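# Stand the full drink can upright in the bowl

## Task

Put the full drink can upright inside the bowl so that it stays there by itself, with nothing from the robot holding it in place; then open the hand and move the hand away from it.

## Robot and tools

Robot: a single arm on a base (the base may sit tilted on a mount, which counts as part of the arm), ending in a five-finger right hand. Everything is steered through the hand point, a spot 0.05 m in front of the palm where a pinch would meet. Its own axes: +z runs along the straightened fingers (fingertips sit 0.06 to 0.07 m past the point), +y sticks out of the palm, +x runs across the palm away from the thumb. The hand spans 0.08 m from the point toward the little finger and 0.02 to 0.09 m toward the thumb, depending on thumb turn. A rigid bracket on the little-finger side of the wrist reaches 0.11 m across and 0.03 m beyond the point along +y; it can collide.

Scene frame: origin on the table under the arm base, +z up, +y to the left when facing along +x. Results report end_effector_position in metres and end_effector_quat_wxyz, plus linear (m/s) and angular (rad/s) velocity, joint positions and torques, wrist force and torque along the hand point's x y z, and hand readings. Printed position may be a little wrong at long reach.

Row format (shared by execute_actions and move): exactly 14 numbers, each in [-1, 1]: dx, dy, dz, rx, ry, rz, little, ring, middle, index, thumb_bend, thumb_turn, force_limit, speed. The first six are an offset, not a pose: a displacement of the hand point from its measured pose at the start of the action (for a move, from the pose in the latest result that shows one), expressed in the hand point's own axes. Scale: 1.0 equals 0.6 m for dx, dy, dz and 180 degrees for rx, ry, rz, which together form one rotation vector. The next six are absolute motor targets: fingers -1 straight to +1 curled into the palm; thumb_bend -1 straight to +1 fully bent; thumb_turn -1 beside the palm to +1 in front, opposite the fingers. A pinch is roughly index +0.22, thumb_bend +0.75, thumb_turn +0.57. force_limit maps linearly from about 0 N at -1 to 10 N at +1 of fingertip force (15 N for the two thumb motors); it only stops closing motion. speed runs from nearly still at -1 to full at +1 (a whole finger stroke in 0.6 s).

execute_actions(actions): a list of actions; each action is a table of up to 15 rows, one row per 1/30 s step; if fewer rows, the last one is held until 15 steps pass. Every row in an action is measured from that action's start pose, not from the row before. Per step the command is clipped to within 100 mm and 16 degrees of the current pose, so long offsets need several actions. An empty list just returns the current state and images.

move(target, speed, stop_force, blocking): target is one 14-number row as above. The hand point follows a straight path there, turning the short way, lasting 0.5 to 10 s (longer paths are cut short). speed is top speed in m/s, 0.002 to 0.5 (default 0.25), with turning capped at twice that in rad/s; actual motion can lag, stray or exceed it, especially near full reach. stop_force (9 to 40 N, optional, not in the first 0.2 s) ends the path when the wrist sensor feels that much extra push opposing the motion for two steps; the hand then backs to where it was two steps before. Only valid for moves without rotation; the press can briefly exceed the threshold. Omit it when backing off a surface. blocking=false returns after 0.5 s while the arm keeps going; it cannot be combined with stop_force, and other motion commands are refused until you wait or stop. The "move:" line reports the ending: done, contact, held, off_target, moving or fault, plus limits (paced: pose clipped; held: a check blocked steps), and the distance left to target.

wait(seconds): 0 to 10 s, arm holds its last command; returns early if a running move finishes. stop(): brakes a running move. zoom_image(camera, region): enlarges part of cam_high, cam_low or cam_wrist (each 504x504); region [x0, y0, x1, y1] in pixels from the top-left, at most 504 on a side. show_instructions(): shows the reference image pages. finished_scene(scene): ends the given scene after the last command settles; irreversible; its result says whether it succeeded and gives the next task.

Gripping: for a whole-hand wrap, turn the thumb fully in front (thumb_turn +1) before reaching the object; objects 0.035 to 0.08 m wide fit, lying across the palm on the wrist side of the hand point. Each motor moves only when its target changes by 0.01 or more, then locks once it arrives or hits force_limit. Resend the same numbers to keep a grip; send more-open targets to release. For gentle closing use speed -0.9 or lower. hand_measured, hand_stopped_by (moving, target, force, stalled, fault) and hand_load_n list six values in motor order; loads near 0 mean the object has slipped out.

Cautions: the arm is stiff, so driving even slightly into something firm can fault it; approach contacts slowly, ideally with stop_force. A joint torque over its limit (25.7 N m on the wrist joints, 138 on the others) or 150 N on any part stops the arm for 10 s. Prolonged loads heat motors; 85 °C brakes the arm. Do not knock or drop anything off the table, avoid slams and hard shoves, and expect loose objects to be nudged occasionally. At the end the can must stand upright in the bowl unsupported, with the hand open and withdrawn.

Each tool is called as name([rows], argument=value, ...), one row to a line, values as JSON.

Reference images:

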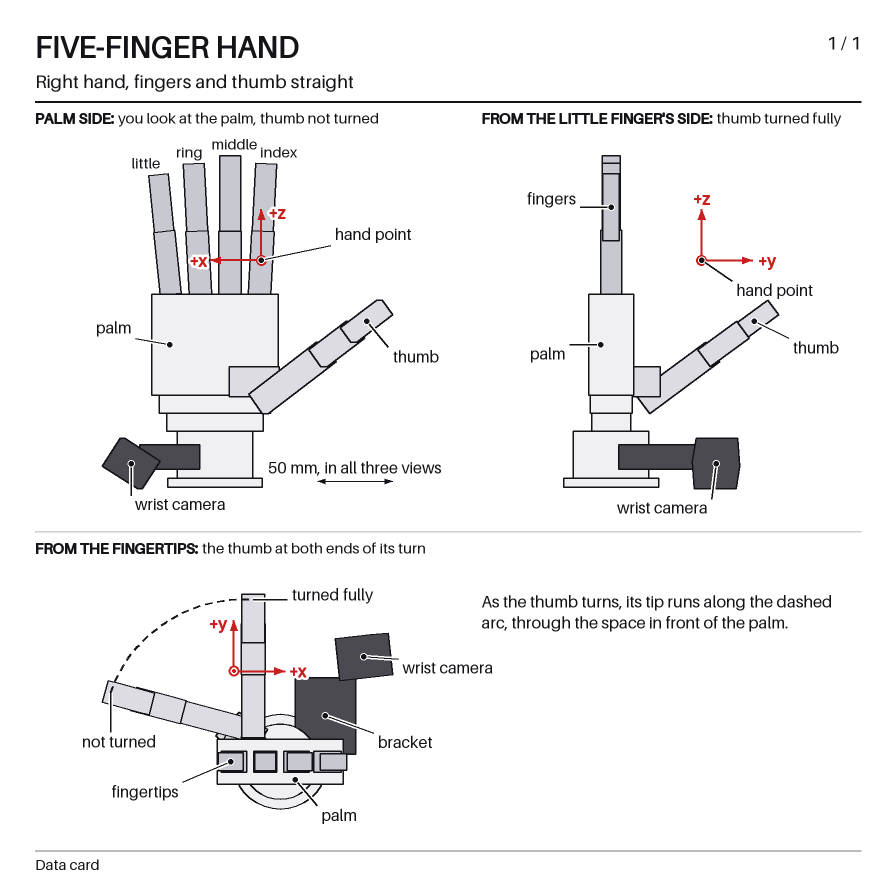

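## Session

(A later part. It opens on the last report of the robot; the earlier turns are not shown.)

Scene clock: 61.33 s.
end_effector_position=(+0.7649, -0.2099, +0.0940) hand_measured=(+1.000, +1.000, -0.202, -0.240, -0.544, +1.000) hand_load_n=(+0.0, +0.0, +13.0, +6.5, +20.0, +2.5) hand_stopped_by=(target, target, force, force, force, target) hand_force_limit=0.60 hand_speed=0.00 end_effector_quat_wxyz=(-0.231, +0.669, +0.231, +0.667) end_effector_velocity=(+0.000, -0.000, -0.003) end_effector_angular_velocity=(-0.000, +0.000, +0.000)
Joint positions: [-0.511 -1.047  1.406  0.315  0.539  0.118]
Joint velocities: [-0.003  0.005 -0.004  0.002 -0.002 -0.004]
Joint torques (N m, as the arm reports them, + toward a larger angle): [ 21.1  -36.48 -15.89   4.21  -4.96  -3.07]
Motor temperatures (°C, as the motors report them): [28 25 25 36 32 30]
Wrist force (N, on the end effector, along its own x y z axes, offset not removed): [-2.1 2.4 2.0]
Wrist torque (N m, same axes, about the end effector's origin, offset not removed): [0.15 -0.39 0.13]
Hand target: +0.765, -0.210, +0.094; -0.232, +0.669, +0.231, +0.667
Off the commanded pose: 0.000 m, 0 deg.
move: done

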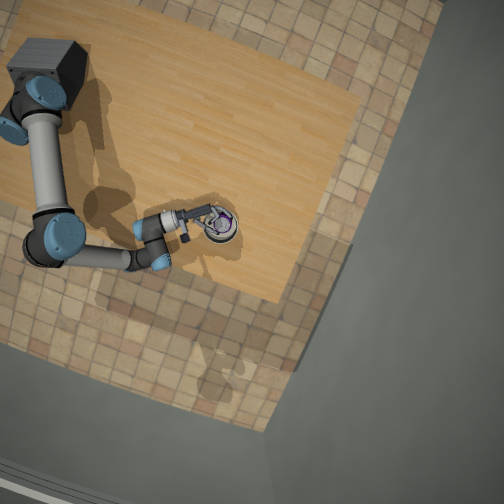

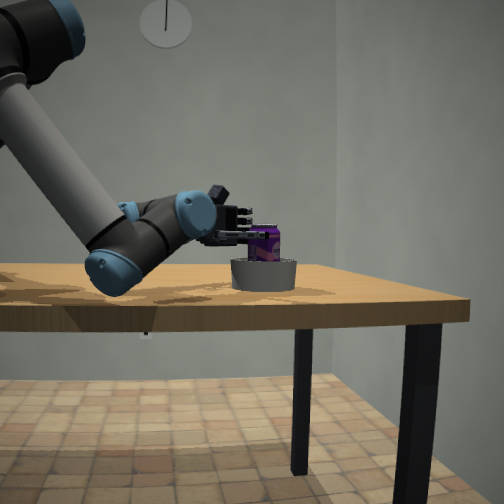

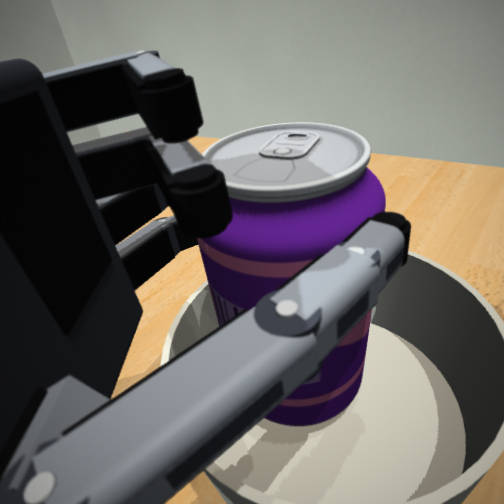

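Close enough; release and lift away.

move(target=[0,0,0,0,0,0,-1,-1,-1,-1,-1,1,0,0.5])

move(target=[0.25,-0.05,0,0,0,0,-1,-1,-1,-1,-1,1,0,0.5], speed=0.15)

Scene clock: 68.67 s.
end_effector_position=(+0.7649, -0.2099, +0.0940) hand_measured=(-1.000, -1.000, -1.000, -1.000, -1.000, +1.000) hand_load_n=(+0.0, +0.0, +0.0, +0.0, +0.0, +0.0) hand_stopped_by=(target, target, target, target, target, target) hand_force_limit=0.00 hand_speed=0.50 end_effector_quat_wxyz=(-0.231, +0.669, +0.231, +0.667) end_effector_velocity=(-0.000, +0.001, -0.000) end_effector_angular_velocity=(+0.001, +0.001, +0.001)
Joint positions: [-0.511 -1.047  1.406  0.315  0.539  0.118]
Joint velocities: [ 0.     0.001  0.     0.001 -0.     0.   ]
Joint torques (N m, as the arm reports them, + toward a larger angle): [ 35.38 -50.    -0.95   0.07   0.79   2.46]
Motor temperatures (°C, as the motors report them): [28 25 25 36 32 30]
Wrist force (N, on the end effector, along its own x y z axes, offset not removed): [-1.6 2.0 0.8]
Wrist torque (N m, same axes, about the end effector's origin, offset not removed): [0.07 0.30 -0.12]
Hand target: +0.765, -0.210, +0.094; -0.231, +0.669, +0.231, +0.667
Off the commanded pose: 0.000 m, 0 deg.
move: done

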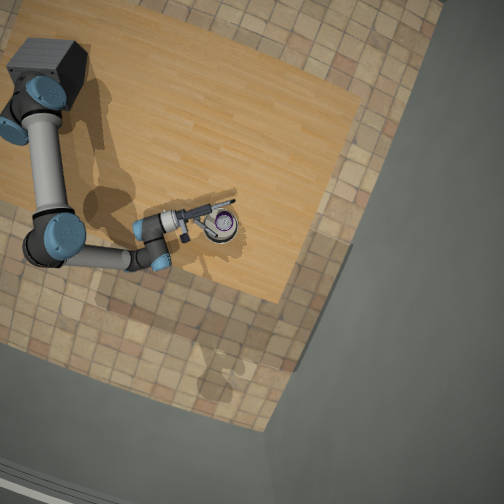

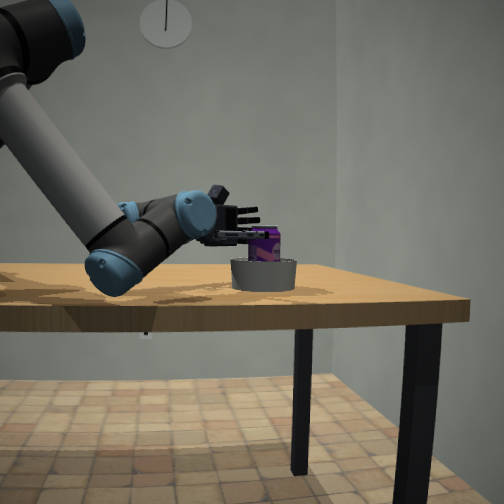

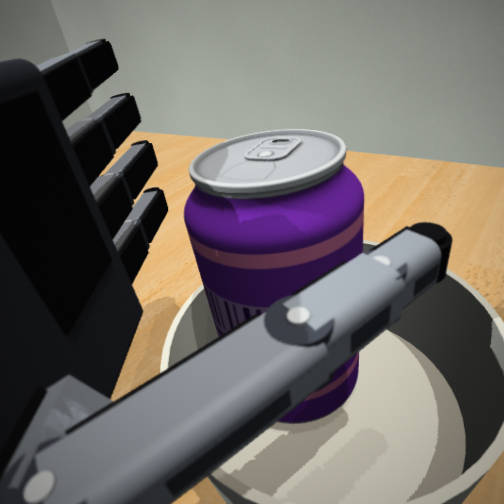

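Scene clock: 70.30 s.
end_effector_position=(+0.7466, -0.1864, +0.2436) hand_measured=(-1.000, -1.000, -1.000, -1.000, -1.000, +1.000) hand_load_n=(+0.0, +0.0, +0.0, +0.0, +0.0, +0.0) hand_stopped_by=(target, target, target, target, target, target) hand_force_limit=0.00 hand_speed=0.50 end_effector_quat_wxyz=(-0.231, +0.669, +0.231, +0.667) end_effector_velocity=(-0.000, +0.001, +0.002) end_effector_angular_velocity=(+0.000, +0.001, +0.000)
Joint positions: [-0.328 -1.308  1.565  0.269  0.691  0.297]
Joint velocities: [ 0.004 -0.004  0.002  0.     0.004  0.003]
Joint torques (N m, as the arm reports them, + toward a larger angle): [ 32.61 -45.51  -4.52  -0.24   1.21   2.48]
Motor temperatures (°C, as the motors report them): [28 25 25 36 32 30]
Wrist force (N, on the end effector, along its own x y z axes, offset not removed): [-0.6 -0.3 3.0]
Wrist torque (N m, same axes, about the end effector's origin, offset not removed): [-0.39 0.03 0.00]
Hand target: +0.747, -0.186, +0.244; -0.231, +0.669, +0.231, +0.667
Off the commanded pose: 0.000 m, 0 deg.
move: done

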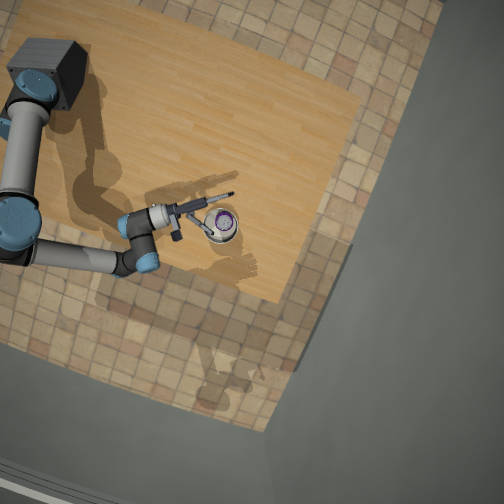

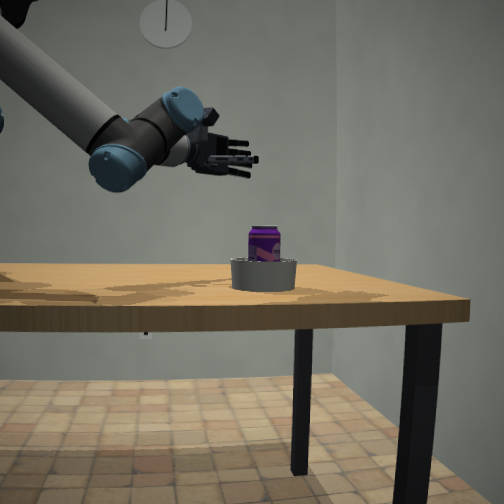

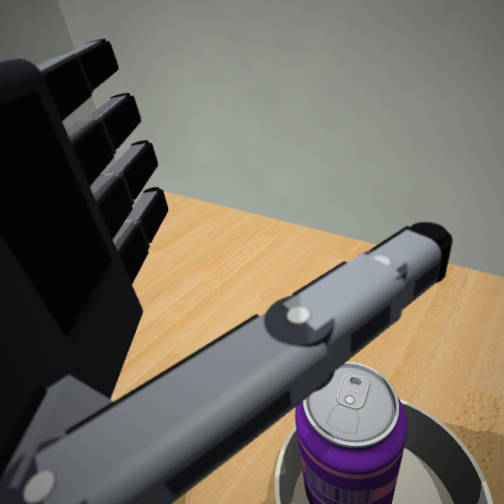

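finished_scene(scene=1)

The scene is finished: the task was done.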